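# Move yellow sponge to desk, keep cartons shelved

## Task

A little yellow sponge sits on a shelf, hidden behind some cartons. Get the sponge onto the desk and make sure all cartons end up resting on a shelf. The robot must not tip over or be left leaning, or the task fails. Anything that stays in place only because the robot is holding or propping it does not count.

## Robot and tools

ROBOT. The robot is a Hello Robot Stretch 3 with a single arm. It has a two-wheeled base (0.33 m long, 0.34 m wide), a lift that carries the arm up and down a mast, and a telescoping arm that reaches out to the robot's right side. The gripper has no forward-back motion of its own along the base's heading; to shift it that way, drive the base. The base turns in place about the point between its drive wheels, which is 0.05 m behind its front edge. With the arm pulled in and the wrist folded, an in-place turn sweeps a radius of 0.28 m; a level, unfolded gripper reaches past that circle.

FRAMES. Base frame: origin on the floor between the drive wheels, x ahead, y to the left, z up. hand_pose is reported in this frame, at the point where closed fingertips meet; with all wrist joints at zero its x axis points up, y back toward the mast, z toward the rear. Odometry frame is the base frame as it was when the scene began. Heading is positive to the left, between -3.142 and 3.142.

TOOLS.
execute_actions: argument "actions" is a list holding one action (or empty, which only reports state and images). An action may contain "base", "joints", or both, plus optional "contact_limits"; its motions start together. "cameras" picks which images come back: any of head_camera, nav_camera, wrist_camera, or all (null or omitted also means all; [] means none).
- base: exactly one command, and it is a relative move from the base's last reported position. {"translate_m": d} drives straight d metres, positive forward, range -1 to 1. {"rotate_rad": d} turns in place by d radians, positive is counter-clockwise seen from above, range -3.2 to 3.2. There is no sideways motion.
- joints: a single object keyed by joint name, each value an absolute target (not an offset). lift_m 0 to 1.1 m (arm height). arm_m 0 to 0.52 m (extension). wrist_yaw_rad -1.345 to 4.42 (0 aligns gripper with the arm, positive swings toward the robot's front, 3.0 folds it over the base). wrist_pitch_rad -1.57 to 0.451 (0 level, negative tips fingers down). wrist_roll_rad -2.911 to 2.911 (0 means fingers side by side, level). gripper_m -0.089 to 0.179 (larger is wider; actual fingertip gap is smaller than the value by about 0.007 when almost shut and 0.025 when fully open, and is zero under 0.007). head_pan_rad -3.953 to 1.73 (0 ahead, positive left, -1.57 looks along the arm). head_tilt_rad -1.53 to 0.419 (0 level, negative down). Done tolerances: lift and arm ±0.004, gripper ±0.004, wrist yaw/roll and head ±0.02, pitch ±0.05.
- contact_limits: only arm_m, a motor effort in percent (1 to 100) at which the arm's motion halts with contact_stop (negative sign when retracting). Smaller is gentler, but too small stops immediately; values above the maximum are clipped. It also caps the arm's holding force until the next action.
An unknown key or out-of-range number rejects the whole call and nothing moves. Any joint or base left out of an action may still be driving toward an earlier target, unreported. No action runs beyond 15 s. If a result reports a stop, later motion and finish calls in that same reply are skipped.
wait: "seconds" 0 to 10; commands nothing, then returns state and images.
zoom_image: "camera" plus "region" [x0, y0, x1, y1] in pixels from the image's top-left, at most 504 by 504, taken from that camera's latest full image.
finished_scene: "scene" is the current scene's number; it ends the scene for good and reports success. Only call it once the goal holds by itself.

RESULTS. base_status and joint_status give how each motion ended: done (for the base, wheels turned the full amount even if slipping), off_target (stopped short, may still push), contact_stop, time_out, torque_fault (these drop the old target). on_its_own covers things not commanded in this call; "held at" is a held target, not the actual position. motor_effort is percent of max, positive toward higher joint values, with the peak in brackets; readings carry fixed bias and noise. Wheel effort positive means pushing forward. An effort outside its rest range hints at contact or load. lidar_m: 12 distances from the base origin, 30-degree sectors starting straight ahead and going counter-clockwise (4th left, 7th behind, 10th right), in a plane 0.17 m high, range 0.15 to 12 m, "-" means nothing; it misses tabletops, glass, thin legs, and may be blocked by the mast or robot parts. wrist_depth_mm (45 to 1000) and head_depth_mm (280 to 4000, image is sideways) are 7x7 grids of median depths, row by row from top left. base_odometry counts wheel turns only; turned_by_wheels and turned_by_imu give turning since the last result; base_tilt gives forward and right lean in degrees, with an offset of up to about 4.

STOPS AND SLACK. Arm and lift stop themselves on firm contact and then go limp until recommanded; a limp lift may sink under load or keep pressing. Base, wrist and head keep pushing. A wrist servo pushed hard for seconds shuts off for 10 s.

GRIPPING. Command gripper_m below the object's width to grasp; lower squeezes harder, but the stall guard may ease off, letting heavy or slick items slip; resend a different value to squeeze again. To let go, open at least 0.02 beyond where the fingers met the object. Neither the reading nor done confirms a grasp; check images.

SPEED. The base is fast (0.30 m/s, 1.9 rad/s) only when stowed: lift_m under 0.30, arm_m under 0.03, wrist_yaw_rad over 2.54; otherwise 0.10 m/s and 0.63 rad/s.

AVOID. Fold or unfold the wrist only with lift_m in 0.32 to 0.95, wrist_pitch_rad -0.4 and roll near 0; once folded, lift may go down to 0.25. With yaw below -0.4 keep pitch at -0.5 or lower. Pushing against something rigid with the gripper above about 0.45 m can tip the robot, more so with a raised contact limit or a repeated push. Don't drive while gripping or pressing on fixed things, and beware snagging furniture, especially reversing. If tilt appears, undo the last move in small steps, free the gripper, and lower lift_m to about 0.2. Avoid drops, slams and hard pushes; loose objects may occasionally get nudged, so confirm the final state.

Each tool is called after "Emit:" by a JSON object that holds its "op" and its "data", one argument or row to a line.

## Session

Emit:
{"op": "execute_actions", "data": {
  "actions": []
}}

Scene clock: 0.00 s.
base_odometry: x=+0.000 y=+0.000 heading=+0.000 (m, m, rad; odometry frame)
turned_by_wheels: +0.000 (rad since the last result)
turned_by_imu: +0.000 (rad since the last result)
base_tilt: forward=+1.3 right=+1.1 (deg)
lidar_m: 1.92 1.76 1.81 1.50 1.49 1.65 2.24 2.09 2.32 2.28 2.27 2.50
head_depth_mm: 2230 2503 2537 2554 2563 2579 2227 / 2228 2413 2429 2455 2478 2464 2249 / 2224 2335 2353 2348 1898 2350 2001 / 2196 2252 2265 2283 1893 2305 2242 / 2132 2183 2181 2197 1903 2208 2204 / 2079 2095 2104 2108 1930 2142 2142 / 1999 2021 2047 2043 1708 2085 2076
base_status: not commanded
joint_positions: lift_m=+0.304 arm_m=+0.001 wrist_yaw_rad=+2.881 wrist_pitch_rad=-0.317 wrist_roll_rad=-0.002 gripper_m=+0.037 head_pan_rad=-0.015 head_tilt_rad=+0.013
joint_status: not commanded
motor_effort: left_wheel=+0 right_wheel=+0 lift_m=+37 arm_m=+0 wrist_yaw_rad=+0 wrist_pitch_rad=+10 wrist_roll_rad=+0 gripper_m=+0 head_pan_rad=+0 head_tilt_rad=+2 (%)
hand_pose: x=+0.0396 y=+0.0823 z=+0.3400 quat_wxyz=(+0.202, +0.706, +0.020, +0.679) (m; base frame)
wrist_depth_mm: - - - - - - - / - - - - - - - / - - - - - - - / - 962 974 962 963 950 929 / 755 762 748 753 740 742 743 / 618 - 619 597 632 597 613 / 515 - 496 508 494 507 513
pictures: head_camera (sideways: a quarter turn clockwise sets it upright), nav_camera (sideways: a quarter turn counterclockwise sets it upright), wrist_camera
Images, in order (width x height): head_camera 896x504, nav_camera 672x504, wrist_camera 644x364.

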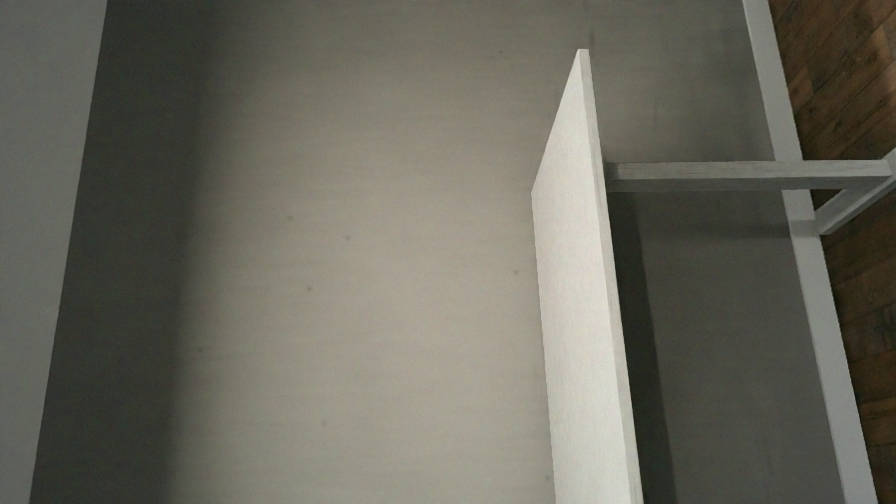

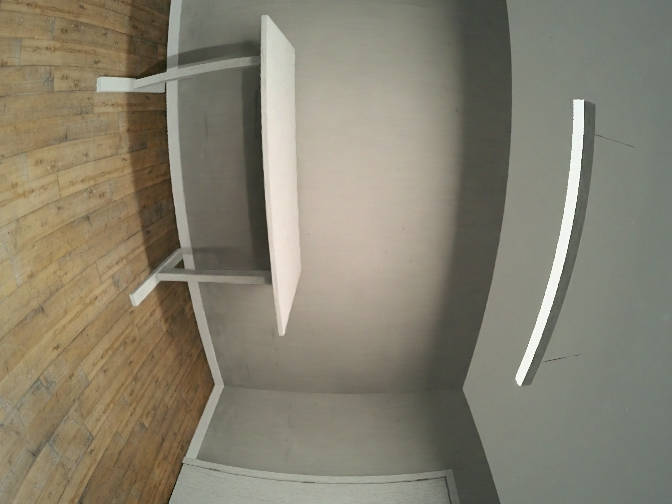

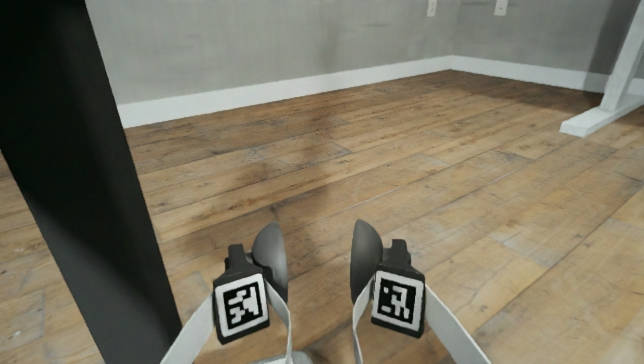

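Emit:
{"op": "execute_actions", "data": {
  "actions": [
    {"joints":{"head_pan_rad":-2.7,"head_tilt_rad":-0.2,"lift_m":0.27}}
  ],
  "cameras": ["head_camera","nav_camera"]
}}

Scene clock: 4.57 s.
base_odometry: x=+0.000 y=+0.000 heading=+0.000 (m, m, rad; odometry frame)
turned_by_wheels: +0.000 (rad since the last result)
turned_by_imu: +0.001 (rad since the last result)
base_tilt: forward=+1.2 right=+1.1 (deg)
lidar_m: 1.92 1.75 1.81 1.49 1.49 1.65 2.24 2.10 2.31 2.28 2.27 2.50
head_depth_mm: 2197 2300 2338 2479 2552 2149 1673 / 2217 2322 2397 2518 2599 2186 1686 / 2231 2344 2451 2549 2632 2174 1677 / 2289 2385 2496 2645 2730 2176 1697 / 2322 2393 2513 2636 2778 2179 1686 / 2346 2448 2556 2665 2768 2183 1698 / 2347 2281 2262 2405 2480 2211 1698
base_status: not commanded
joint_positions: lift_m=+0.270 arm_m=+0.001 wrist_yaw_rad=+2.881 wrist_pitch_rad=-0.318 wrist_roll_rad=-0.002 gripper_m=+0.037 head_pan_rad=-2.693 head_tilt_rad=-0.197
joint_status: all done
motor_effort: left_wheel=+0(0) right_wheel=+1(1) lift_m=+22(30) arm_m=+0(0) wrist_yaw_rad=-1(1) wrist_pitch_rad=+10(10) wrist_roll_rad=+0(0) gripper_m=+1(0) head_pan_rad=-4(45) head_tilt_rad=-1(14) (%)
hand_pose: x=+0.0396 y=+0.0822 z=+0.3063 quat_wxyz=(+0.202, +0.706, +0.020, +0.679) (m; base frame)
wrist_depth_mm: - - - - - - - / - - - - - - - / - - - - - - - / - 896 902 914 900 870 899 / 710 690 691 687 695 686 680 / 566 - 577 557 586 548 556 / 479 - - 486 459 479 474
pictures: head_camera (sideways: a quarter turn clockwise sets it upright), nav_camera (sideways: a quarter turn counterclockwise sets it upright)
Images, in order (width x height): head_camera 896x504, nav_camera 672x504.

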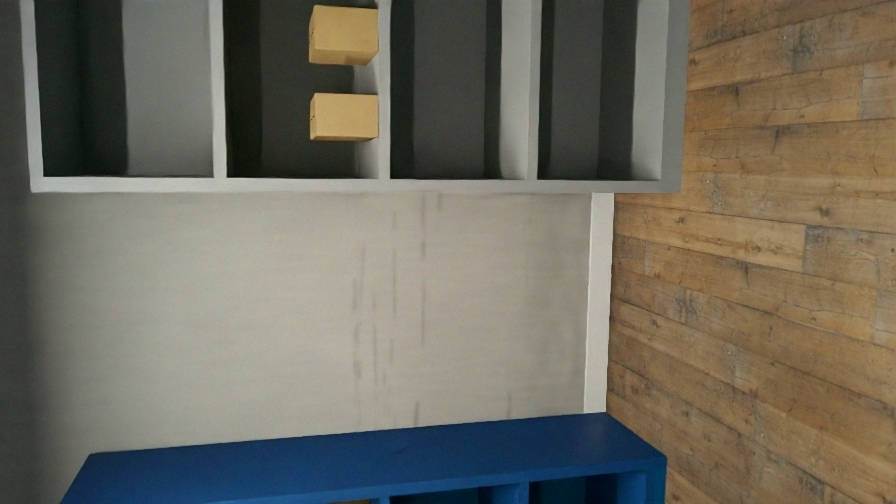

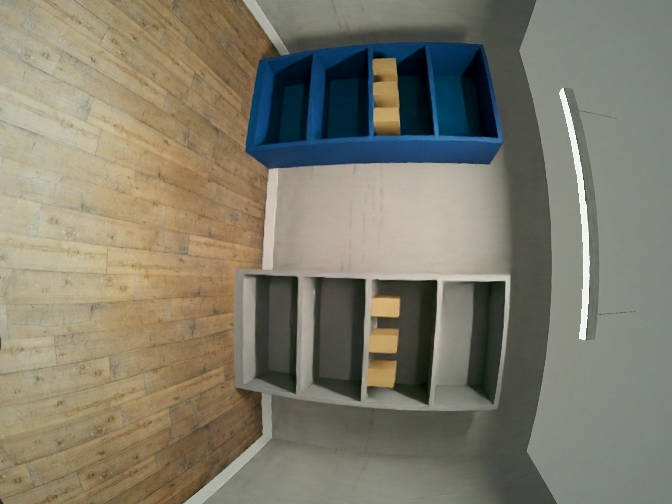

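Emit:
{"op": "execute_actions", "data": {
  "actions": [
    {"base":{"rotate_rad":3.09},"joints":{"head_pan_rad":0.4,"head_tilt_rad":-0.15}}
  ],
  "cameras": []
}}

Emit:
{"op": "execute_actions", "data": {
  "actions": [
    {"base":{"translate_m":0.8}}
  ],
  "cameras": ["head_camera"]
}}

Emit:
{"op": "execute_actions", "data": {
  "actions": [
    {"base":{"translate_m":0.78},"joints":{"head_tilt_rad":-0.3}}
  ],
  "cameras": ["head_camera","nav_camera"]
}}

Scene clock: 24.37 s.
base_odometry: x=+0.000 y=+0.000 heading=+3.090 (m, m, rad; odometry frame)
turned_by_wheels: +3.090 (rad since the last result)
turned_by_imu: +3.062 (rad since the last result)
base_tilt: forward=+1.3 right=+1.0 (deg)
lidar_m: 2.24 2.09 2.31 2.30 2.28 2.43 1.93 1.76 1.90 1.51 1.49 1.61
head_depth_mm: 2255 2332 2273 2417 2425 2243 1739 / 2239 2350 2407 2554 2605 2251 1742 / 2246 2324 2404 2531 2621 2269 1745 / 2271 2327 2407 2505 2662 2235 1747 / 2280 2387 2460 2549 2659 2322 1756 / 2284 2376 2462 2558 2651 2317 1771 / 2308 2375 2437 2550 2661 2324 1768
base_status: done
joint_positions: lift_m=+0.270 arm_m=+0.001 wrist_yaw_rad=+2.881 wrist_pitch_rad=-0.318 wrist_roll_rad=-0.002 gripper_m=+0.037 head_pan_rad=+0.393 head_tilt_rad=-0.161
joint_status: all done
motor_effort: left_wheel=-1(7) right_wheel=+3(13) lift_m=+22(22) arm_m=-1(1) wrist_yaw_rad=+1(0) wrist_pitch_rad=+10(10) wrist_roll_rad=+0(0) gripper_m=+0(0) head_pan_rad=+4(47) head_tilt_rad=+4(10) (%)
hand_pose: x=+0.0396 y=+0.0822 z=+0.3063 quat_wxyz=(+0.202, +0.706, +0.020, +0.679) (m; base frame)
wrist_depth_mm: - - - - - - - / - - - - - - - / - - - - - - - / - 923 886 884 887 911 901 / 715 705 696 695 679 686 681 / 579 - 573 559 579 544 563 / 491 - - 487 460 475 467
pictures: none
No camera images: the call's "cameras" was empty. Leave "cameras" out to get every camera's image.

Scene clock: 28.80 s.
base_odometry: x=-0.799 y=+0.041 heading=+3.090 (m, m, rad; odometry frame)
turned_by_wheels: +0.000 (rad since the last result)
turned_by_imu: +0.005 (rad since the last result)
base_tilt: forward=+1.3 right=+1.0 (deg)
lidar_m: 1.44 1.41 1.88 2.55 2.59 2.79 2.72 2.45 1.50 1.19 1.17 1.27
head_depth_mm: 1537 1555 1575 1470 1607 1525 1543 / 1603 1655 1707 1347 1861 1906 1654 / 1605 1645 1723 1691 1846 1925 1650 / 1602 1648 1724 1708 1848 1928 1652 / 1613 1648 1716 1364 1833 1925 1670 / 1603 1603 1705 1443 1686 1515 1601 / 1278 1359 1355 1799 1887 1979 1770
base_status: done
joint_positions: lift_m=+0.270 arm_m=+0.001 wrist_yaw_rad=+2.881 wrist_pitch_rad=-0.318 wrist_roll_rad=-0.002 gripper_m=+0.037 head_pan_rad=+0.393 head_tilt_rad=-0.161
joint_status: not commanded
motor_effort: left_wheel=-1(4) right_wheel=+3(11) lift_m=+22(22) arm_m=-1(1) wrist_yaw_rad=+0(0) wrist_pitch_rad=+10(10) wrist_roll_rad=+0(0) gripper_m=+0(1) head_pan_rad=+4(3) head_tilt_rad=+4(4) (%)
hand_pose: x=+0.0396 y=+0.0822 z=+0.3062 quat_wxyz=(+0.202, +0.706, +0.021, +0.679) (m; base frame)
wrist_depth_mm: - - - - - - - / - - - - - - - / - - - - - - - / - 901 928 882 901 911 896 / 717 700 698 680 681 677 693 / 564 - 570 563 582 548 561 / 485 - - 488 460 477 472
pictures: head_camera (sideways: a quarter turn clockwise sets it upright)
Images, in order (width x height): head_camera 896x504.

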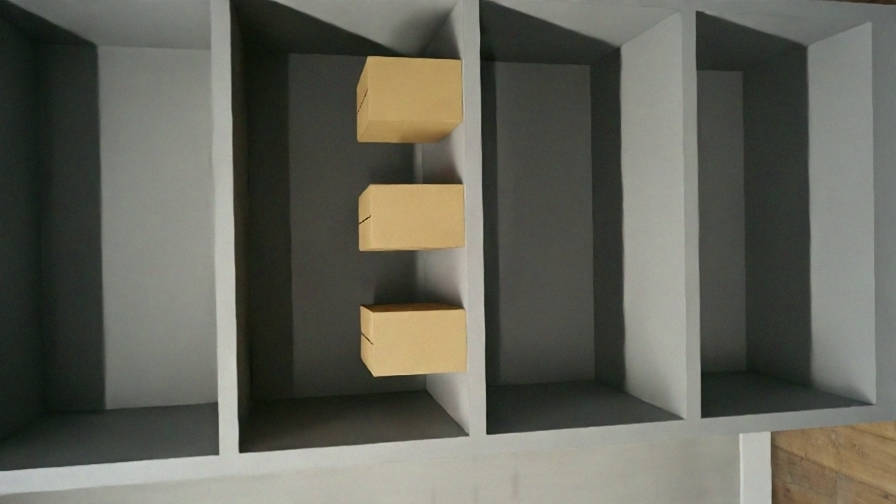

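Scene clock: 33.17 s.
base_odometry: x=-1.578 y=+0.082 heading=+3.090 (m, m, rad; odometry frame)
turned_by_wheels: +0.000 (rad since the last result)
turned_by_imu: +0.005 (rad since the last result)
base_tilt: forward=+1.0 right=+1.0 (deg)
lidar_m: 0.67 1.09 0.92 1.72 2.89 3.11 3.49 2.33 1.11 0.88 0.87 0.95
head_depth_mm: 533 570 601 634 687 748 1384 / 670 865 881 806 745 917 852 / 663 983 1032 801 713 1127 901 / 657 978 782 645 677 1128 904 / 650 979 1036 809 720 1132 906 / 641 979 1024 812 721 1131 907 / 635 983 807 652 677 1138 912
base_status: done
joint_positions: lift_m=+0.270 arm_m=+0.001 wrist_yaw_rad=+2.881 wrist_pitch_rad=-0.318 wrist_roll_rad=-0.002 gripper_m=+0.037 head_pan_rad=+0.393 head_tilt_rad=-0.297
joint_status: all done
motor_effort: left_wheel=-2(3) right_wheel=+2(10) lift_m=+22(22) arm_m=-1(1) wrist_yaw_rad=+0(0) wrist_pitch_rad=+10(10) wrist_roll_rad=+0(0) gripper_m=+1(0) head_pan_rad=+4(3) head_tilt_rad=-1(12) (%)
hand_pose: x=+0.0396 y=+0.0821 z=+0.3062 quat_wxyz=(+0.202, +0.706, +0.021, +0.679) (m; base frame)
wrist_depth_mm: - - - - - - 833 / - - - - - - 885 / - - - - - - 917 / - 877 875 899 829 733 717 / 709 696 701 688 689 668 616 / 570 - 581 575 581 548 551 / 482 - - 486 459 476 473
pictures: head_camera (sideways: a quarter turn clockwise sets it upright), nav_camera (sideways: a quarter turn counterclockwise sets it upright)
Images, in order (width x height): head_camera 896x504, nav_camera 672x504.

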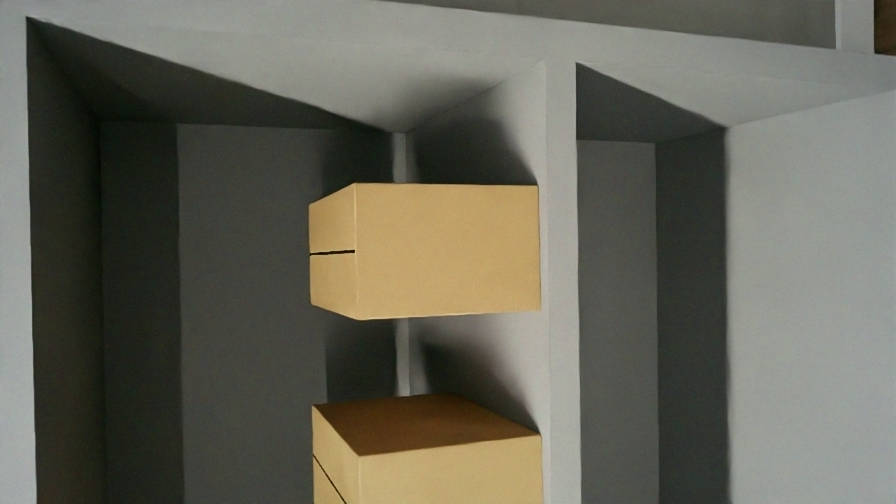

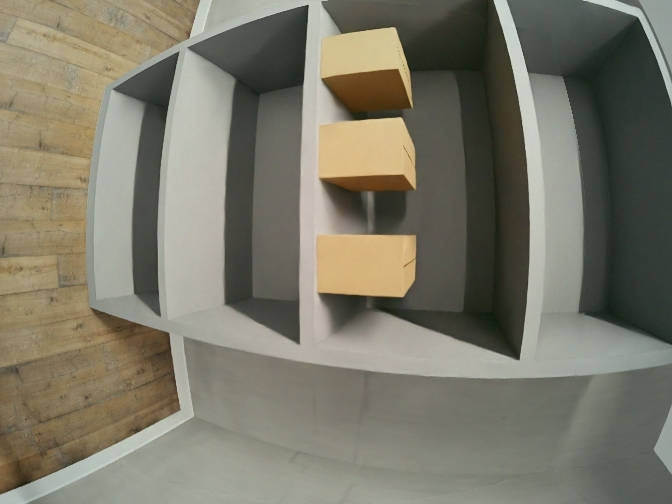

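Emit:
{"op": "execute_actions", "data": {
  "actions": [
    {"base":{"rotate_rad":1.99},"joints":{"head_pan_rad":-1.45}}
  ],
  "cameras": []
}}

Emit:
{"op": "execute_actions", "data": {
  "actions": [
    {"base":{"translate_m":-0.17}}
  ],
  "cameras": ["head_camera"]
}}

Emit:
{"op": "execute_actions", "data": {
  "actions": [
    {"base":{"translate_m":0.22}}
  ],
  "cameras": ["head_camera"]
}}

Emit:
{"op": "execute_actions", "data": {
  "actions": [
    {"base":{"translate_m":0.22},"joints":{"head_pan_rad":-1.57}}
  ],
  "cameras": ["head_camera"]
}}

Emit:
{"op": "execute_actions", "data": {
  "actions": [
    {"base":{"translate_m":0.22},"joints":{"head_pan_rad":-1.8}}
  ],
  "cameras": ["head_camera"]
}}

Scene clock: 42.30 s.
base_odometry: x=-1.578 y=+0.082 heading=-1.204 (m, m, rad; odometry frame)
turned_by_wheels: +1.990 (rad since the last result)
turned_by_imu: +1.970 (rad since the last result)
base_tilt: forward=+1.1 right=+1.1 (deg)
lidar_m: 2.88 3.00 3.49 3.25 1.23 0.90 0.87 0.91 0.67 0.72 0.92 0.92
head_depth_mm: 674 959 1004 905 709 1049 876 / 666 973 771 638 672 1127 901 / 662 985 1017 651 1193 1125 901 / 652 996 1058 917 1212 1131 904 / 646 1013 823 694 1231 1136 907 / 639 1027 802 682 1251 1135 910 / 633 1045 1081 844 1279 1137 934
base_status: done
joint_positions: lift_m=+0.270 arm_m=+0.001 wrist_yaw_rad=+2.881 wrist_pitch_rad=-0.318 wrist_roll_rad=-0.002 gripper_m=+0.037 head_pan_rad=-1.443 head_tilt_rad=-0.297
joint_status: all done
motor_effort: left_wheel=-2(6) right_wheel=+3(11) lift_m=+23(22) arm_m=-1(1) wrist_yaw_rad=+1(0) wrist_pitch_rad=+10(10) wrist_roll_rad=+0(0) gripper_m=+0(0) head_pan_rad=-3(45) head_tilt_rad=-1(1) (%)
hand_pose: x=+0.0396 y=+0.0821 z=+0.3062 quat_wxyz=(+0.202, +0.706, +0.021, +0.679) (m; base frame)
wrist_depth_mm: - - - - - - - / - - - - - - - / - - - - - - - / - 920 898 876 909 875 879 / 705 693 689 694 699 665 693 / 572 - 561 554 579 548 557 / 481 - - 497 462 470 468
pictures: none
No camera images: the call's "cameras" was empty. Leave "cameras" out to get every camera's image.

Scene clock: 44.53 s.
base_odometry: x=-1.639 y=+0.240 heading=-1.204 (m, m, rad; odometry frame)
turned_by_wheels: +0.000 (rad since the last result)
turned_by_imu: +0.000 (rad since the last result)
base_tilt: forward=+1.4 right=+1.2 (deg)
lidar_m: 2.71 3.17 3.57 2.65 0.99 0.73 0.70 0.73 1.01 0.64 1.14 1.05
head_depth_mm: 910 972 1026 1090 1168 1259 1353 / 524 560 589 636 682 736 1332 / 660 983 1044 915 1192 1125 902 / 651 1000 1030 693 1209 1124 903 / 645 1009 794 668 1226 1133 906 / 638 1024 1076 816 1254 1134 909 / 631 1043 834 763 1280 1141 937
base_status: done
joint_positions: lift_m=+0.270 arm_m=+0.001 wrist_yaw_rad=+2.881 wrist_pitch_rad=-0.318 wrist_roll_rad=-0.002 gripper_m=+0.037 head_pan_rad=-1.443 head_tilt_rad=-0.297
joint_status: not commanded
motor_effort: left_wheel=-1(10) right_wheel=+2(8) lift_m=+22(23) arm_m=-1(1) wrist_yaw_rad=+0(0) wrist_pitch_rad=+10(10) wrist_roll_rad=+0(0) gripper_m=+0(0) head_pan_rad=-4(4) head_tilt_rad=-1(1) (%)
hand_pose: x=+0.0396 y=+0.0821 z=+0.3062 quat_wxyz=(+0.202, +0.706, +0.021, +0.679) (m; base frame)
wrist_depth_mm: - - - - - - - / - - - - - - - / - - - - - - - / - 898 874 893 894 871 851 / 702 688 672 689 693 681 678 / 565 - 570 559 569 552 550 / 477 - - 495 469 472 469
pictures: head_camera (sideways: a quarter turn clockwise sets it upright)
Images, in order (width x height): head_camera 896x504.

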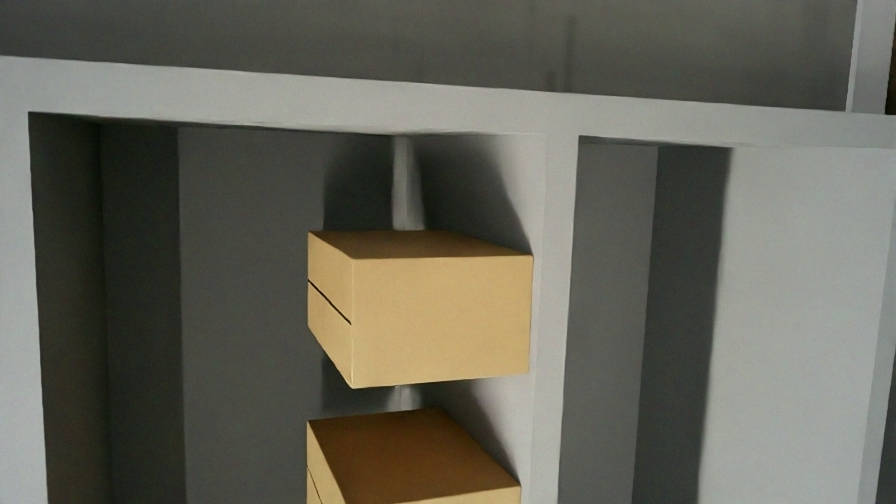

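Scene clock: 46.73 s.
base_odometry: x=-1.560 y=+0.035 heading=-1.204 (m, m, rad; odometry frame)
turned_by_wheels: +0.000 (rad since the last result)
turned_by_imu: +0.002 (rad since the last result)
base_tilt: forward=+1.1 right=+0.9 (deg)
lidar_m: 2.83 2.95 3.47 3.46 1.30 0.96 0.92 0.96 0.68 0.93 0.89 1.59
head_depth_mm: 673 957 983 635 664 1122 897 / 666 972 770 637 671 1126 900 / 661 986 1049 914 1190 1129 902 / 652 1002 1038 806 1207 1135 904 / 644 1013 791 671 1237 1133 906 / 639 1028 1074 697 1256 1138 907 / 632 1045 886 804 1262 1136 938
base_status: done
joint_positions: lift_m=+0.270 arm_m=+0.001 wrist_yaw_rad=+2.881 wrist_pitch_rad=-0.318 wrist_roll_rad=-0.002 gripper_m=+0.037 head_pan_rad=-1.443 head_tilt_rad=-0.297
joint_status: not commanded
motor_effort: left_wheel=-1(4) right_wheel=+2(10) lift_m=+23(22) arm_m=-1(1) wrist_yaw_rad=-1(0) wrist_pitch_rad=+10(10) wrist_roll_rad=+0(0) gripper_m=+0(0) head_pan_rad=-4(4) head_tilt_rad=-1(1) (%)
hand_pose: x=+0.0396 y=+0.0821 z=+0.3062 quat_wxyz=(+0.202, +0.706, +0.021, +0.679) (m; base frame)
wrist_depth_mm: - - - - - - - / - - - - - - - / - - - - - - - / - 868 894 893 863 859 859 / 693 712 679 679 702 682 681 / 566 - 582 562 569 556 561 / 484 - - 494 460 478 475
pictures: head_camera (sideways: a quarter turn clockwise sets it upright)
Images, in order (width x height): head_camera 896x504.

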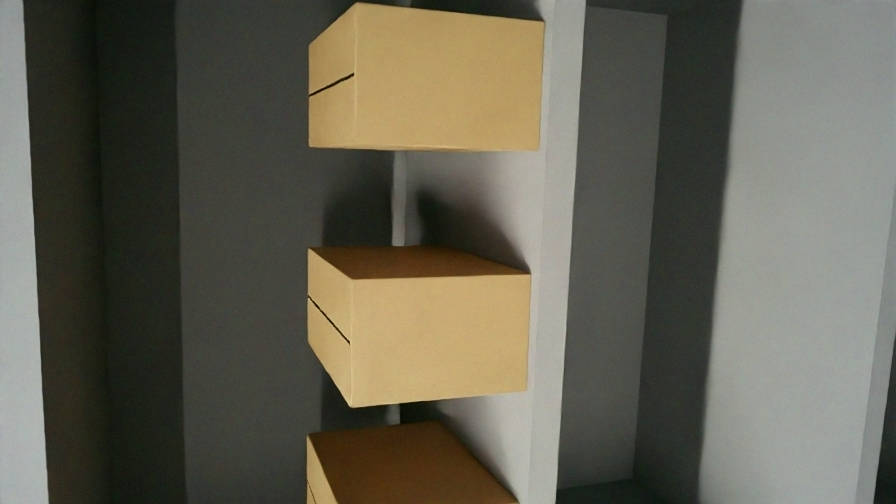

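Scene clock: 48.93 s.
base_odometry: x=-1.481 y=-0.170 heading=-1.204 (m, m, rad; odometry frame)
turned_by_wheels: +0.000 (rad since the last result)
turned_by_imu: +0.002 (rad since the last result)
base_tilt: forward=+1.2 right=+1.1 (deg)
lidar_m: 2.62 2.72 3.39 3.14 1.60 1.18 1.14 1.19 0.79 1.10 0.76 1.47
head_depth_mm: 675 983 1017 779 1185 1124 898 / 666 988 1031 853 1191 1125 904 / 659 987 776 654 1200 1122 903 / 651 990 1031 665 1199 1128 905 / 645 995 1045 862 1209 1131 909 / 639 996 801 673 1207 1136 908 / 630 997 1020 661 1011 1069 912
base_status: done
joint_positions: lift_m=+0.270 arm_m=+0.001 wrist_yaw_rad=+2.881 wrist_pitch_rad=-0.318 wrist_roll_rad=-0.002 gripper_m=+0.037 head_pan_rad=-1.563 head_tilt_rad=-0.297
joint_status: all done
motor_effort: left_wheel=-1(6) right_wheel=+3(10) lift_m=+22(22) arm_m=-1(1) wrist_yaw_rad=+0(0) wrist_pitch_rad=+10(10) wrist_roll_rad=+0(0) gripper_m=+0(1) head_pan_rad=-4(19) head_tilt_rad=-1(1) (%)
hand_pose: x=+0.0396 y=+0.0821 z=+0.3062 quat_wxyz=(+0.202, +0.706, +0.021, +0.679) (m; base frame)
wrist_depth_mm: - - - - - - - / - - - - - - - / - - - - - - - / - 904 922 866 854 877 894 / 688 693 707 692 700 671 671 / 562 - 574 572 586 559 556 / 473 - - 497 470 469 472
pictures: head_camera (sideways: a quarter turn clockwise sets it upright)
Images, in order (width x height): head_camera 896x504.

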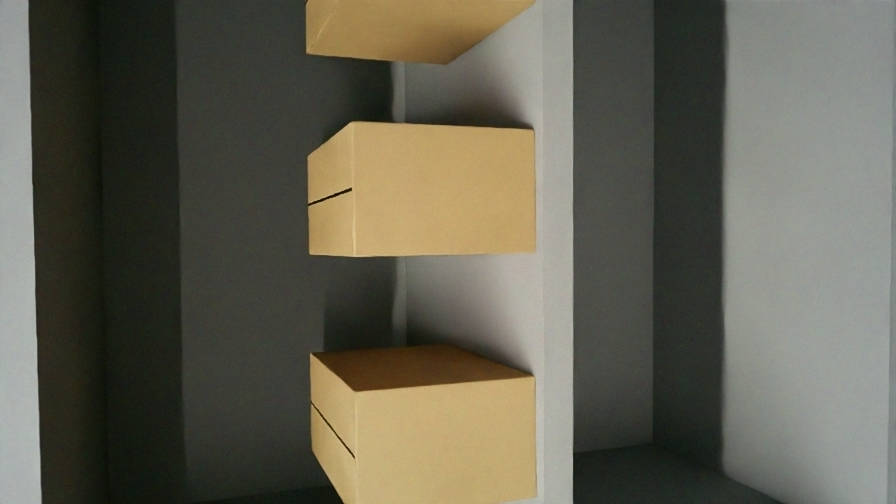

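Scene clock: 51.13 s.
base_odometry: x=-1.402 y=-0.376 heading=-1.204 (m, m, rad; odometry frame)
turned_by_wheels: +0.000 (rad since the last result)
turned_by_imu: +0.002 (rad since the last result)
base_tilt: forward=+1.3 right=+1.0 (deg)
lidar_m: 2.40 2.50 3.31 3.16 1.91 1.41 1.36 0.93 0.96 0.67 0.67 1.28
head_depth_mm: 673 1074 885 840 1305 1121 951 / 666 1052 1081 704 1282 1127 927 / 661 1034 775 698 1252 1126 928 / 652 1013 1062 859 1224 1128 909 / 646 994 1036 671 1204 1137 909 / 639 978 801 643 677 1135 912 / 630 961 1005 874 725 1067 888
base_status: done
joint_positions: lift_m=+0.270 arm_m=+0.001 wrist_yaw_rad=+2.881 wrist_pitch_rad=-0.318 wrist_roll_rad=-0.002 gripper_m=+0.037 head_pan_rad=-1.793 head_tilt_rad=-0.297
joint_status: all done
motor_effort: left_wheel=-2(4) right_wheel=+2(12) lift_m=+22(23) arm_m=-1(1) wrist_yaw_rad=+0(0) wrist_pitch_rad=+10(10) wrist_roll_rad=+0(0) gripper_m=+0(0) head_pan_rad=-4(25) head_tilt_rad=-1(1) (%)
hand_pose: x=+0.0396 y=+0.0821 z=+0.3062 quat_wxyz=(+0.202, +0.706, +0.021, +0.679) (m; base frame)
wrist_depth_mm: - - - - - - - / - - - - - - - / - - - - - - - / - 881 893 859 901 889 858 / 692 689 696 689 662 670 666 / 572 - 571 564 577 555 561 / 466 - - 492 455 473 476
pictures: head_camera (sideways: a quarter turn clockwise sets it upright)
Images, in order (width x height): head_camera 896x504.

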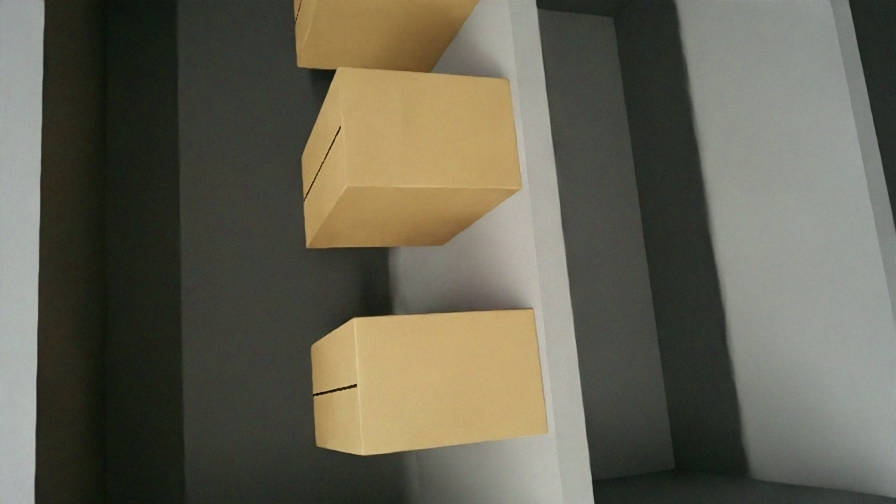

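Emit:
{"op": "execute_actions", "data": {
  "actions": [
    {"base":{"translate_m":0.17},"joints":{"head_pan_rad":-1.85}}
  ],
  "cameras": ["head_camera"]
}}

Emit:
{"op": "execute_actions", "data": {
  "actions": [
    {"base":{"translate_m":0.85},"joints":{"head_pan_rad":-1.25}}
  ],
  "cameras": ["head_camera","nav_camera"]
}}

Scene clock: 57.40 s.
base_odometry: x=-1.341 y=-0.534 heading=-1.204 (m, m, rad; odometry frame)
turned_by_wheels: +0.000 (rad since the last result)
turned_by_imu: +0.002 (rad since the last result)
base_tilt: forward=+1.1 right=+1.1 (deg)
lidar_m: 2.23 2.32 3.16 3.16 2.14 1.58 1.53 1.06 1.14 0.65 1.17 1.14
head_depth_mm: 671 1113 761 743 1349 1122 984 / 664 1080 871 798 1313 1126 956 / 660 1055 1097 714 1276 1124 926 / 654 1028 785 683 1243 1130 907 / 644 1001 1035 803 1207 1132 910 / 638 982 1039 928 684 1029 808 / 527 558 591 635 1131 1228 1338
base_status: done
joint_positions: lift_m=+0.270 arm_m=+0.001 wrist_yaw_rad=+2.881 wrist_pitch_rad=-0.318 wrist_roll_rad=-0.002 gripper_m=+0.037 head_pan_rad=-1.843 head_tilt_rad=-0.297
joint_status: all done
motor_effort: left_wheel=-1(6) right_wheel=+2(10) lift_m=+23(22) arm_m=-1(1) wrist_yaw_rad=+0(0) wrist_pitch_rad=+10(10) wrist_roll_rad=+0(1) gripper_m=+1(1) head_pan_rad=-4(13) head_tilt_rad=+0(0) (%)
hand_pose: x=+0.0396 y=+0.0821 z=+0.3062 quat_wxyz=(+0.202, +0.706, +0.021, +0.679) (m; base frame)
wrist_depth_mm: - - - - - - - / - - - - - - - / - - - - - - - / - 879 887 872 885 873 862 / 714 694 685 686 685 685 694 / 561 - 566 558 572 553 551 / 485 - - 498 460 468 465
pictures: head_camera (sideways: a quarter turn clockwise sets it upright)
Images, in order (width x height): head_camera 896x504.

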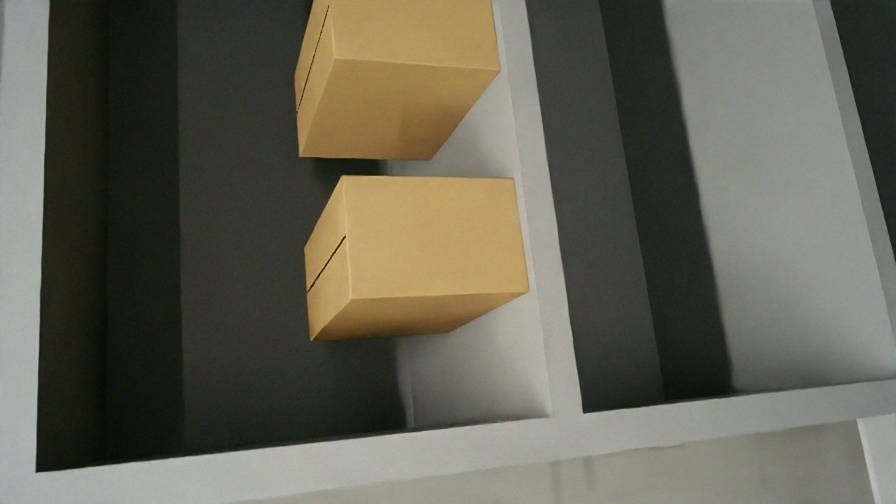

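Scene clock: 61.93 s.
base_odometry: x=-1.036 y=-1.328 heading=-1.204 (m, m, rad; odometry frame)
turned_by_wheels: +0.000 (rad since the last result)
turned_by_imu: +0.005 (rad since the last result)
base_tilt: forward=+1.2 right=+0.9 (deg)
lidar_m: 1.38 1.44 1.99 3.16 3.30 2.44 2.37 1.05 1.17 0.67 1.16 1.17
head_depth_mm: 824 960 1024 1098 1173 1252 1340 / 549 582 623 668 713 779 952 / 661 1034 1081 857 1249 1130 928 / 651 1067 782 742 1302 1130 957 / 753 1105 792 747 1340 1138 993 / 743 1145 935 865 1392 1131 1326 / 738 1188 810 813 1443 1136 1370
base_status: done
joint_positions: lift_m=+0.270 arm_m=+0.001 wrist_yaw_rad=+2.881 wrist_pitch_rad=-0.318 wrist_roll_rad=-0.002 gripper_m=+0.037 head_pan_rad=-1.257 head_tilt_rad=-0.297
joint_status: all done
motor_effort: left_wheel=-1(6) right_wheel=+2(10) lift_m=+22(23) arm_m=-1(1) wrist_yaw_rad=+1(1) wrist_pitch_rad=+10(10) wrist_roll_rad=+0(0) gripper_m=+0(1) head_pan_rad=+3(39) head_tilt_rad=-1(1) (%)
hand_pose: x=+0.0396 y=+0.0821 z=+0.3062 quat_wxyz=(+0.202, +0.706, +0.021, +0.679) (m; base frame)
wrist_depth_mm: - - - - - - - / - - - - - - - / - - - - - - - / - 897 890 890 898 877 863 / 703 705 700 672 680 677 680 / 568 - 583 547 585 564 562 / 482 - - 496 458 471 475
pictures: head_camera (sideways: a quarter turn clockwise sets it upright), nav_camera (sideways: a quarter turn counterclockwise sets it upright)
Images, in order (width x height): head_camera 896x504, nav_camera 672x504.

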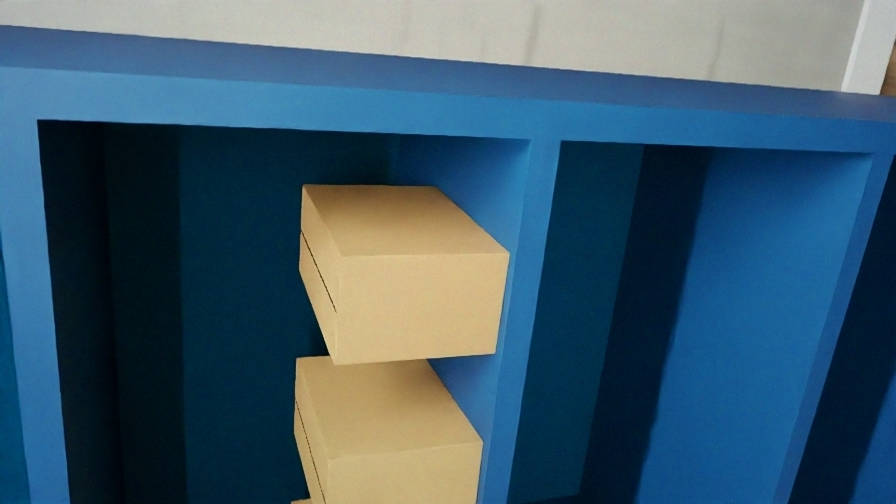

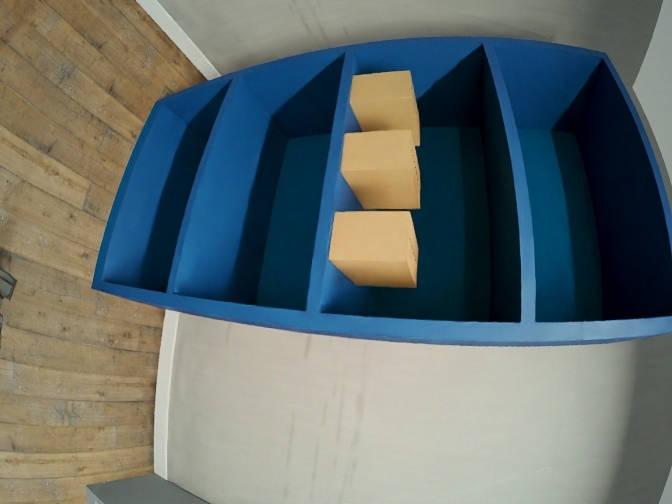

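Emit:
{"op": "execute_actions", "data": {
  "actions": [
    {"base":{"translate_m":0.2},"joints":{"head_pan_rad":-1.35}}
  ],
  "cameras": ["head_camera"]
}}

Emit:
{"op": "execute_actions", "data": {
  "actions": [
    {"base":{"translate_m":0.2},"joints":{"head_pan_rad":-1.5}}
  ],
  "cameras": ["head_camera"]
}}

Emit:
{"op": "execute_actions", "data": {
  "actions": [
    {"base":{"translate_m":0.2},"joints":{"head_pan_rad":-1.75}}
  ],
  "cameras": ["head_camera"]
}}

Scene clock: 70.10 s.
base_odometry: x=-0.965 y=-1.514 heading=-1.204 (m, m, rad; odometry frame)
turned_by_wheels: +0.000 (rad since the last result)
turned_by_imu: +0.002 (rad since the last result)
base_tilt: forward=+1.2 right=+1.0 (deg)
lidar_m: 1.18 1.24 1.71 3.59 3.58 2.66 2.57 1.21 1.17 0.67 1.06 1.01
head_depth_mm: 674 968 1029 904 796 1046 851 / 666 997 1021 722 1189 1126 901 / 661 1019 777 684 1235 1122 901 / 653 1047 1103 860 1264 1129 929 / 646 1069 871 778 1307 1131 962 / 741 1098 800 745 1329 1135 991 / 733 1127 939 871 1365 1139 1333
base_status: done
joint_positions: lift_m=+0.270 arm_m=+0.001 wrist_yaw_rad=+2.881 wrist_pitch_rad=-0.318 wrist_roll_rad=-0.002 gripper_m=+0.037 head_pan_rad=-1.343 head_tilt_rad=-0.297
joint_status: all done
motor_effort: left_wheel=-1(5) right_wheel=+2(11) lift_m=+22(22) arm_m=-1(1) wrist_yaw_rad=-1(1) wrist_pitch_rad=+10(10) wrist_roll_rad=+0(0) gripper_m=+0(0) head_pan_rad=-4(17) head_tilt_rad=+0(1) (%)
hand_pose: x=+0.0396 y=+0.0821 z=+0.3062 quat_wxyz=(+0.202, +0.706, +0.021, +0.679) (m; base frame)
wrist_depth_mm: - - - - - - - / - - - - - - - / - - - - - - - / - 916 888 900 877 857 867 / 717 699 692 703 686 690 676 / 565 - 582 559 593 544 557 / 475 - - 489 459 470 477
pictures: head_camera (sideways: a quarter turn clockwise sets it upright)
Images, in order (width x height): head_camera 896x504.

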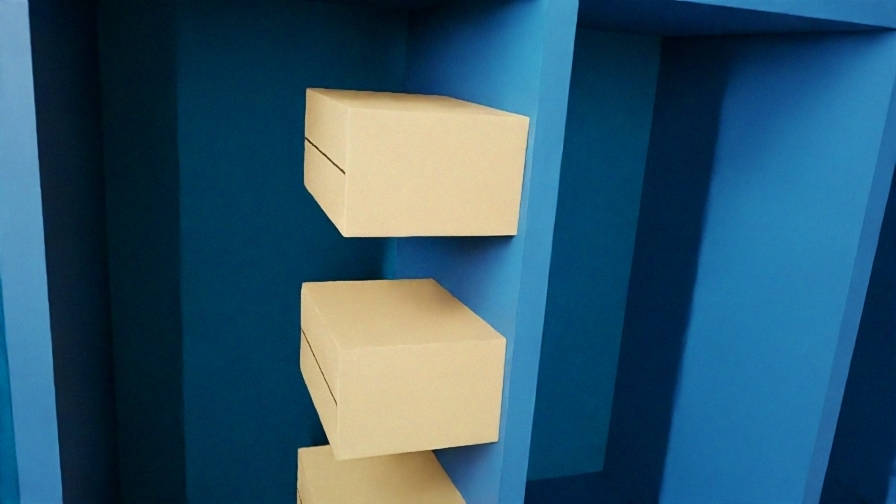

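Scene clock: 72.57 s.
base_odometry: x=-0.893 y=-1.701 heading=-1.204 (m, m, rad; odometry frame)
turned_by_wheels: +0.000 (rad since the last result)
turned_by_imu: +0.002 (rad since the last result)
base_tilt: forward=+1.1 right=+1.2 (deg)
lidar_m: 0.98 1.02 1.42 3.18 3.77 2.86 2.77 1.38 0.72 1.12 0.88 1.02
head_depth_mm: 673 990 766 662 1156 1121 901 / 667 1000 772 676 1201 1122 902 / 659 1008 1072 916 1226 1126 902 / 654 1019 1060 720 1239 1128 904 / 645 1028 791 695 1254 1133 936 / 638 1038 1090 868 1264 1135 936 / 631 1054 858 773 1276 1143 936
base_status: done
joint_positions: lift_m=+0.270 arm_m=+0.001 wrist_yaw_rad=+2.881 wrist_pitch_rad=-0.318 wrist_roll_rad=-0.002 gripper_m=+0.037 head_pan_rad=-1.493 head_tilt_rad=-0.297
joint_status: all done
motor_effort: left_wheel=-1(6) right_wheel=+3(9) lift_m=+22(22) arm_m=-1(1) wrist_yaw_rad=+0(0) wrist_pitch_rad=+10(10) wrist_roll_rad=+0(1) gripper_m=+0(1) head_pan_rad=-4(21) head_tilt_rad=-1(1) (%)
hand_pose: x=+0.0396 y=+0.0821 z=+0.3062 quat_wxyz=(+0.202, +0.706, +0.021, +0.679) (m; base frame)
wrist_depth_mm: - - - - - - 961 / - - - - - - 1000 / - - - - - - 994 / - 909 896 887 889 896 901 / 693 690 691 693 685 694 673 / 563 - 568 560 576 558 560 / 477 - - 492 462 474 466
pictures: head_camera (sideways: a quarter turn clockwise sets it upright)
Images, in order (width x height): head_camera 896x504.

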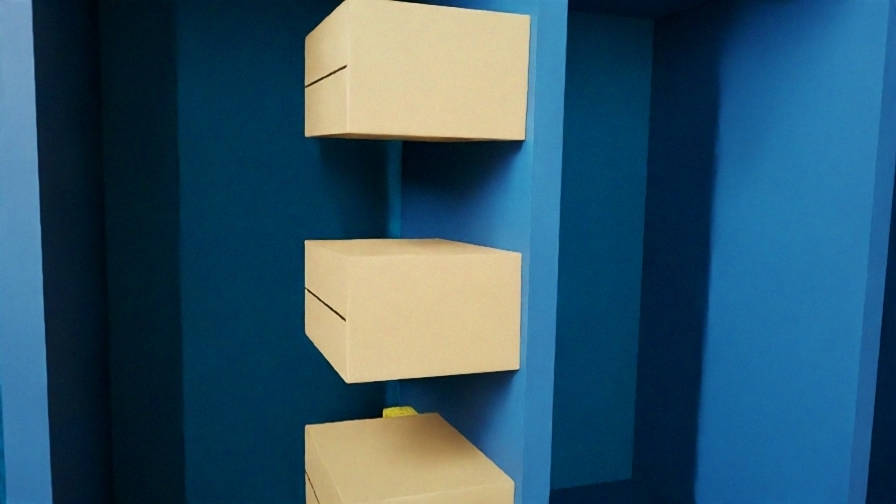

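Scene clock: 75.03 s.
base_odometry: x=-0.821 y=-1.888 heading=-1.204 (m, m, rad; odometry frame)
turned_by_wheels: +0.000 (rad since the last result)
turned_by_imu: +0.002 (rad since the last result)
base_tilt: forward=+1.3 right=+1.0 (deg)
lidar_m: 0.78 0.82 1.13 3.23 3.75 3.08 2.97 1.56 0.82 1.13 0.77 0.81
head_depth_mm: 673 1033 765 726 1110 1086 954 / 666 1057 769 728 1286 1121 957 / 659 1042 1089 857 1260 1129 927 / 652 1030 1068 698 1242 1129 931 / 644 1013 795 687 1226 1128 909 / 638 998 1059 931 1203 1136 908 / 631 992 1022 741 1188 1139 908
base_status: done
joint_positions: lift_m=+0.270 arm_m=+0.001 wrist_yaw_rad=+2.881 wrist_pitch_rad=-0.318 wrist_roll_rad=-0.002 gripper_m=+0.037 head_pan_rad=-1.743 head_tilt_rad=-0.297
joint_status: all done
motor_effort: left_wheel=-1(5) right_wheel=+2(11) lift_m=+22(22) arm_m=-1(1) wrist_yaw_rad=-1(1) wrist_pitch_rad=+10(10) wrist_roll_rad=+0(0) gripper_m=+0(0) head_pan_rad=-4(25) head_tilt_rad=-1(1) (%)
hand_pose: x=+0.0396 y=+0.0821 z=+0.3062 quat_wxyz=(+0.202, +0.706, +0.021, +0.679) (m; base frame)
wrist_depth_mm: - - - - - 996 740 / - - - - - - 763 / - - - - - - 760 / - 882 881 905 860 885 775 / 695 705 710 697 678 680 689 / 567 - 582 572 587 557 550 / 481 - - 490 461 476 472
pictures: head_camera (sideways: a quarter turn clockwise sets it upright)
Images, in order (width x height): head_camera 896x504.

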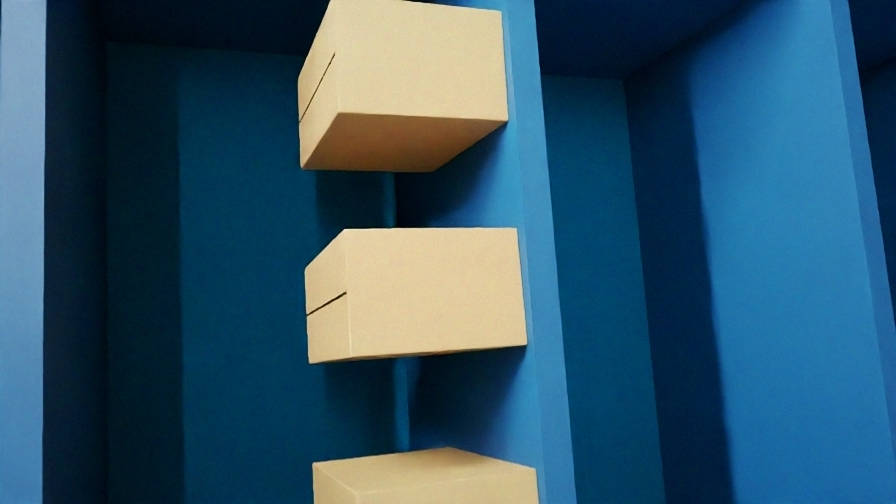

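Emit:
{"op": "execute_actions", "data": {
  "actions": [
    {"base":{"translate_m":0.19},"joints":{"lift_m":0.9,"wrist_pitch_rad":-0.4,"head_pan_rad":-1.57,"head_tilt_rad":-0.5}}
  ],
  "cameras": []
}}

Emit:
{"op": "execute_actions", "data": {
  "actions": [
    {"joints":{"wrist_yaw_rad":0.0,"gripper_m":0.179,"lift_m":0.93}}
  ],
  "cameras": []
}}

Emit:
{"op": "execute_actions", "data": {
  "actions": [
    {"joints":{"wrist_pitch_rad":0.0,"arm_m":0.1}}
  ],
  "cameras": ["head_camera","wrist_camera"]
}}

Scene clock: 87.03 s.
base_odometry: x=-0.753 y=-2.065 heading=-1.204 (m, m, rad; odometry frame)
turned_by_wheels: +0.000 (rad since the last result)
turned_by_imu: +0.003 (rad since the last result)
base_tilt: forward=+1.5 right=+1.1 (deg)
lidar_m: 0.59 0.62 0.86 2.44 3.77 3.25 2.57 0.95 0.96 0.70 0.70 0.61
head_depth_mm: 947 721 697 1262 1124 981 - / 952 1027 828 1262 1124 996 1290 / 953 665 693 1267 1130 1001 1299 / 955 645 681 1272 1132 997 - / 959 1035 842 1229 1096 1001 - / 754 753 751 769 883 1449 1317 / 567 627 1156 1303 1453 1555 1316
base_status: done
joint_positions: lift_m=+0.900 arm_m=+0.001 wrist_yaw_rad=+2.881 wrist_pitch_rad=-0.415 wrist_roll_rad=-0.002 gripper_m=+0.037 head_pan_rad=-1.577 head_tilt_rad=-0.493
joint_status: all done
motor_effort: left_wheel=-2(6) right_wheel=+3(10) lift_m=+50(57) arm_m=-1(1) wrist_yaw_rad=+1(0) wrist_pitch_rad=+9(11) wrist_roll_rad=+0(0) gripper_m=+0(0) head_pan_rad=+3(20) head_tilt_rad=-2(13) (%)
hand_pose: x=+0.0368 y=+0.0714 z=+0.9129 quat_wxyz=(+0.235, +0.704, +0.055, +0.668) (m; base frame)
wrist_depth_mm: - - - - - 762 566 / - - - - - 792 582 / - - - - - 794 585 / - - - - - 841 617 / - - - - - 861 621 / - - - - - 901 625 / - - - - - 914 657
pictures: none
No camera images: the call's "cameras" was empty. Leave "cameras" out to get every camera's image.

Scene clock: 89.47 s.
base_odometry: x=-0.753 y=-2.065 heading=-1.204 (m, m, rad; odometry frame)
turned_by_wheels: +0.000 (rad since the last result)
turned_by_imu: +0.001 (rad since the last result)
base_tilt: forward=+1.1 right=+1.1 (deg)
lidar_m: 0.59 0.62 0.86 2.43 3.75 3.25 2.56 0.95 0.95 0.70 0.71 0.61
head_depth_mm: 951 721 698 1264 1124 - - / 949 1027 828 1262 1124 992 - / 954 664 693 1265 1148 - - / 952 646 682 1268 1125 1005 - / 960 1032 843 1236 1099 1002 1192 / 757 754 753 770 881 1510 1290 / 567 627 1154 1299 1463 1549 1326
base_status: not commanded
joint_positions: lift_m=+0.930 arm_m=+0.001 wrist_yaw_rad=+0.003 wrist_pitch_rad=-0.415 wrist_roll_rad=-0.002 gripper_m=+0.179 head_pan_rad=-1.577 head_tilt_rad=-0.493
joint_status: all done
motor_effort: left_wheel=-2(1) right_wheel=+2(3) lift_m=+50(53) arm_m=-1(1) wrist_yaw_rad=-2(3) wrist_pitch_rad=+9(9) wrist_roll_rad=+0(0) gripper_m=+1(85) head_pan_rad=+4(4) head_tilt_rad=-2(2) (%)
hand_pose: x=-0.0208 y=-0.3705 z=+0.9428 quat_wxyz=(+0.693, +0.147, -0.691, -0.145) (m; base frame)
wrist_depth_mm: 760 404 408 401 409 397 393 / 769 889 695 923 907 916 834 / 764 976 687 982 982 985 810 / 766 - 682 960 996 965 829 / 767 - 685 794 800 823 781 / 672 - 679 696 697 691 675 / - - - - - - -
pictures: none
No camera images: the call's "cameras" was empty. Leave "cameras" out to get every camera's image.

Scene clock: 91.43 s.
base_odometry: x=-0.753 y=-2.065 heading=-1.204 (m, m, rad; odometry frame)
turned_by_wheels: +0.000 (rad since the last result)
turned_by_imu: +0.000 (rad since the last result)
base_tilt: forward=+1.2 right=+1.1 (deg)
lidar_m: 0.59 0.62 0.86 2.44 3.76 3.26 2.56 0.95 0.96 0.70 0.71 0.61
head_depth_mm: 948 720 695 1242 - - 1194 / 956 1023 828 1230 - - 1202 / 956 665 694 1228 - - 1207 / 954 647 683 1245 1095 1001 1242 / 956 1030 842 1257 1098 1001 1193 / 753 751 753 759 882 1459 1286 / 568 628 1152 1291 1463 1556 1318
base_status: not commanded
joint_positions: lift_m=+0.930 arm_m=+0.100 wrist_yaw_rad=+0.002 wrist_pitch_rad=-0.024 wrist_roll_rad=-0.002 gripper_m=+0.179 head_pan_rad=-1.577 head_tilt_rad=-0.494
joint_status: all done
motor_effort: left_wheel=-1(1) right_wheel=+3(3) lift_m=+50(50) arm_m=+5(5) wrist_yaw_rad=-2(3) wrist_pitch_rad=+14(15) wrist_roll_rad=+0(1) gripper_m=+0(0) head_pan_rad=+3(3) head_tilt_rad=-2(2) (%)
hand_pose: x=-0.0209 y=-0.5002 z=+1.0381 quat_wxyz=(+0.708, +0.009, -0.706, -0.008) (m; base frame)
wrist_depth_mm: 737 347 686 735 715 746 730 / 776 345 594 338 771 333 335 / 750 345 597 344 594 347 343 / 754 366 497 352 480 358 360 / 737 352 354 357 355 354 350 / 697 370 658 860 860 846 780 / - 386 659 925 870 873 -
pictures: head_camera (sideways: a quarter turn clockwise sets it upright), wrist_camera
Images, in order (width x height): head_camera 896x504, wrist_camera 644x364.

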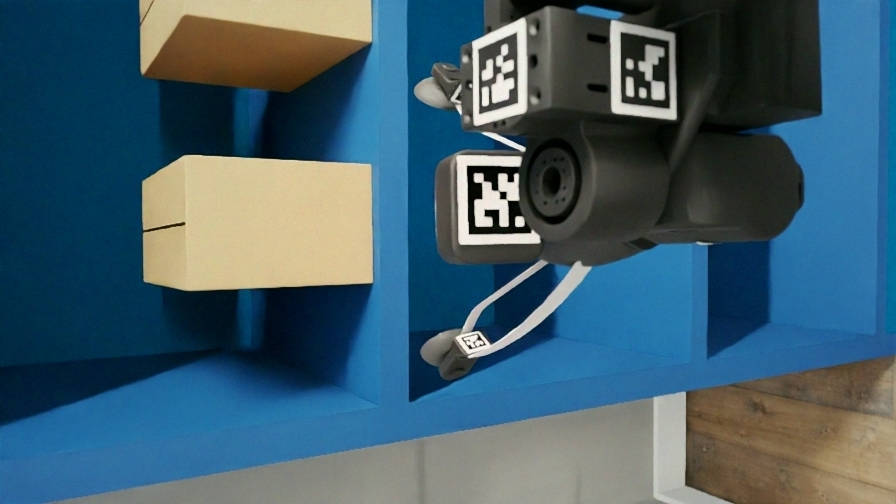

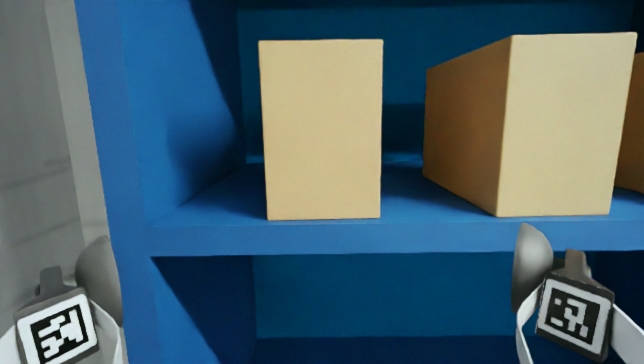

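Emit:
{"op": "execute_actions", "data": {
  "actions": [
    {"base":{"translate_m":-0.009},"joints":{"lift_m":0.99,"arm_m":0.25}}
  ],
  "cameras": ["wrist_camera"]
}}

Scene clock: 100.37 s.
base_odometry: x=-0.756 y=-2.057 heading=-1.204 (m, m, rad; odometry frame)
turned_by_wheels: +0.000 (rad since the last result)
turned_by_imu: +0.001 (rad since the last result)
base_tilt: forward=+1.1 right=+1.0 (deg)
lidar_m: 0.60 0.63 0.87 2.47 3.75 3.24 2.55 0.94 0.95 0.70 0.71 0.62
head_depth_mm: 950 710 - 1285 1123 992 1227 / 955 1014 - 1294 1126 991 1234 / 953 707 - 1295 1125 995 1236 / 957 645 677 1294 1127 1002 1233 / 955 1029 791 1231 1095 1001 1207 / 795 794 754 787 867 1443 1293 / 574 627 1120 1293 1462 1562 1324
base_status: done
joint_positions: lift_m=+0.990 arm_m=+0.250 wrist_yaw_rad=+0.002 wrist_pitch_rad=-0.022 wrist_roll_rad=-0.002 gripper_m=+0.179 head_pan_rad=-1.577 head_tilt_rad=-0.494
joint_status: all done
motor_effort: left_wheel=-2(6) right_wheel=+2(4) lift_m=+50(53) arm_m=+5(4) wrist_yaw_rad=-1(2) wrist_pitch_rad=+13(14) wrist_roll_rad=+0(0) gripper_m=+1(0) head_pan_rad=+4(4) head_tilt_rad=-2(2) (%)
hand_pose: x=-0.0210 y=-0.6502 z=+1.0984 quat_wxyz=(+0.708, +0.009, -0.706, -0.008) (m; base frame)
wrist_depth_mm: 249 358 614 605 598 607 605 / 250 352 617 609 597 625 626 / 249 353 196 194 440 318 215 / 247 352 202 200 442 320 218 / 248 347 209 208 420 343 215 / - 331 215 216 310 323 211 / - 272 224 224 240 261 -
pictures: wrist_camera
Images, in order (width x height): wrist_camera 644x364.

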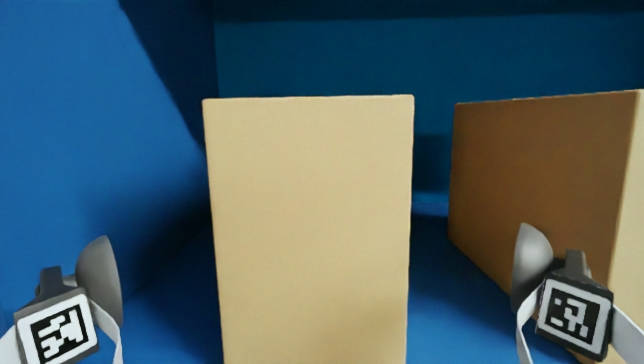

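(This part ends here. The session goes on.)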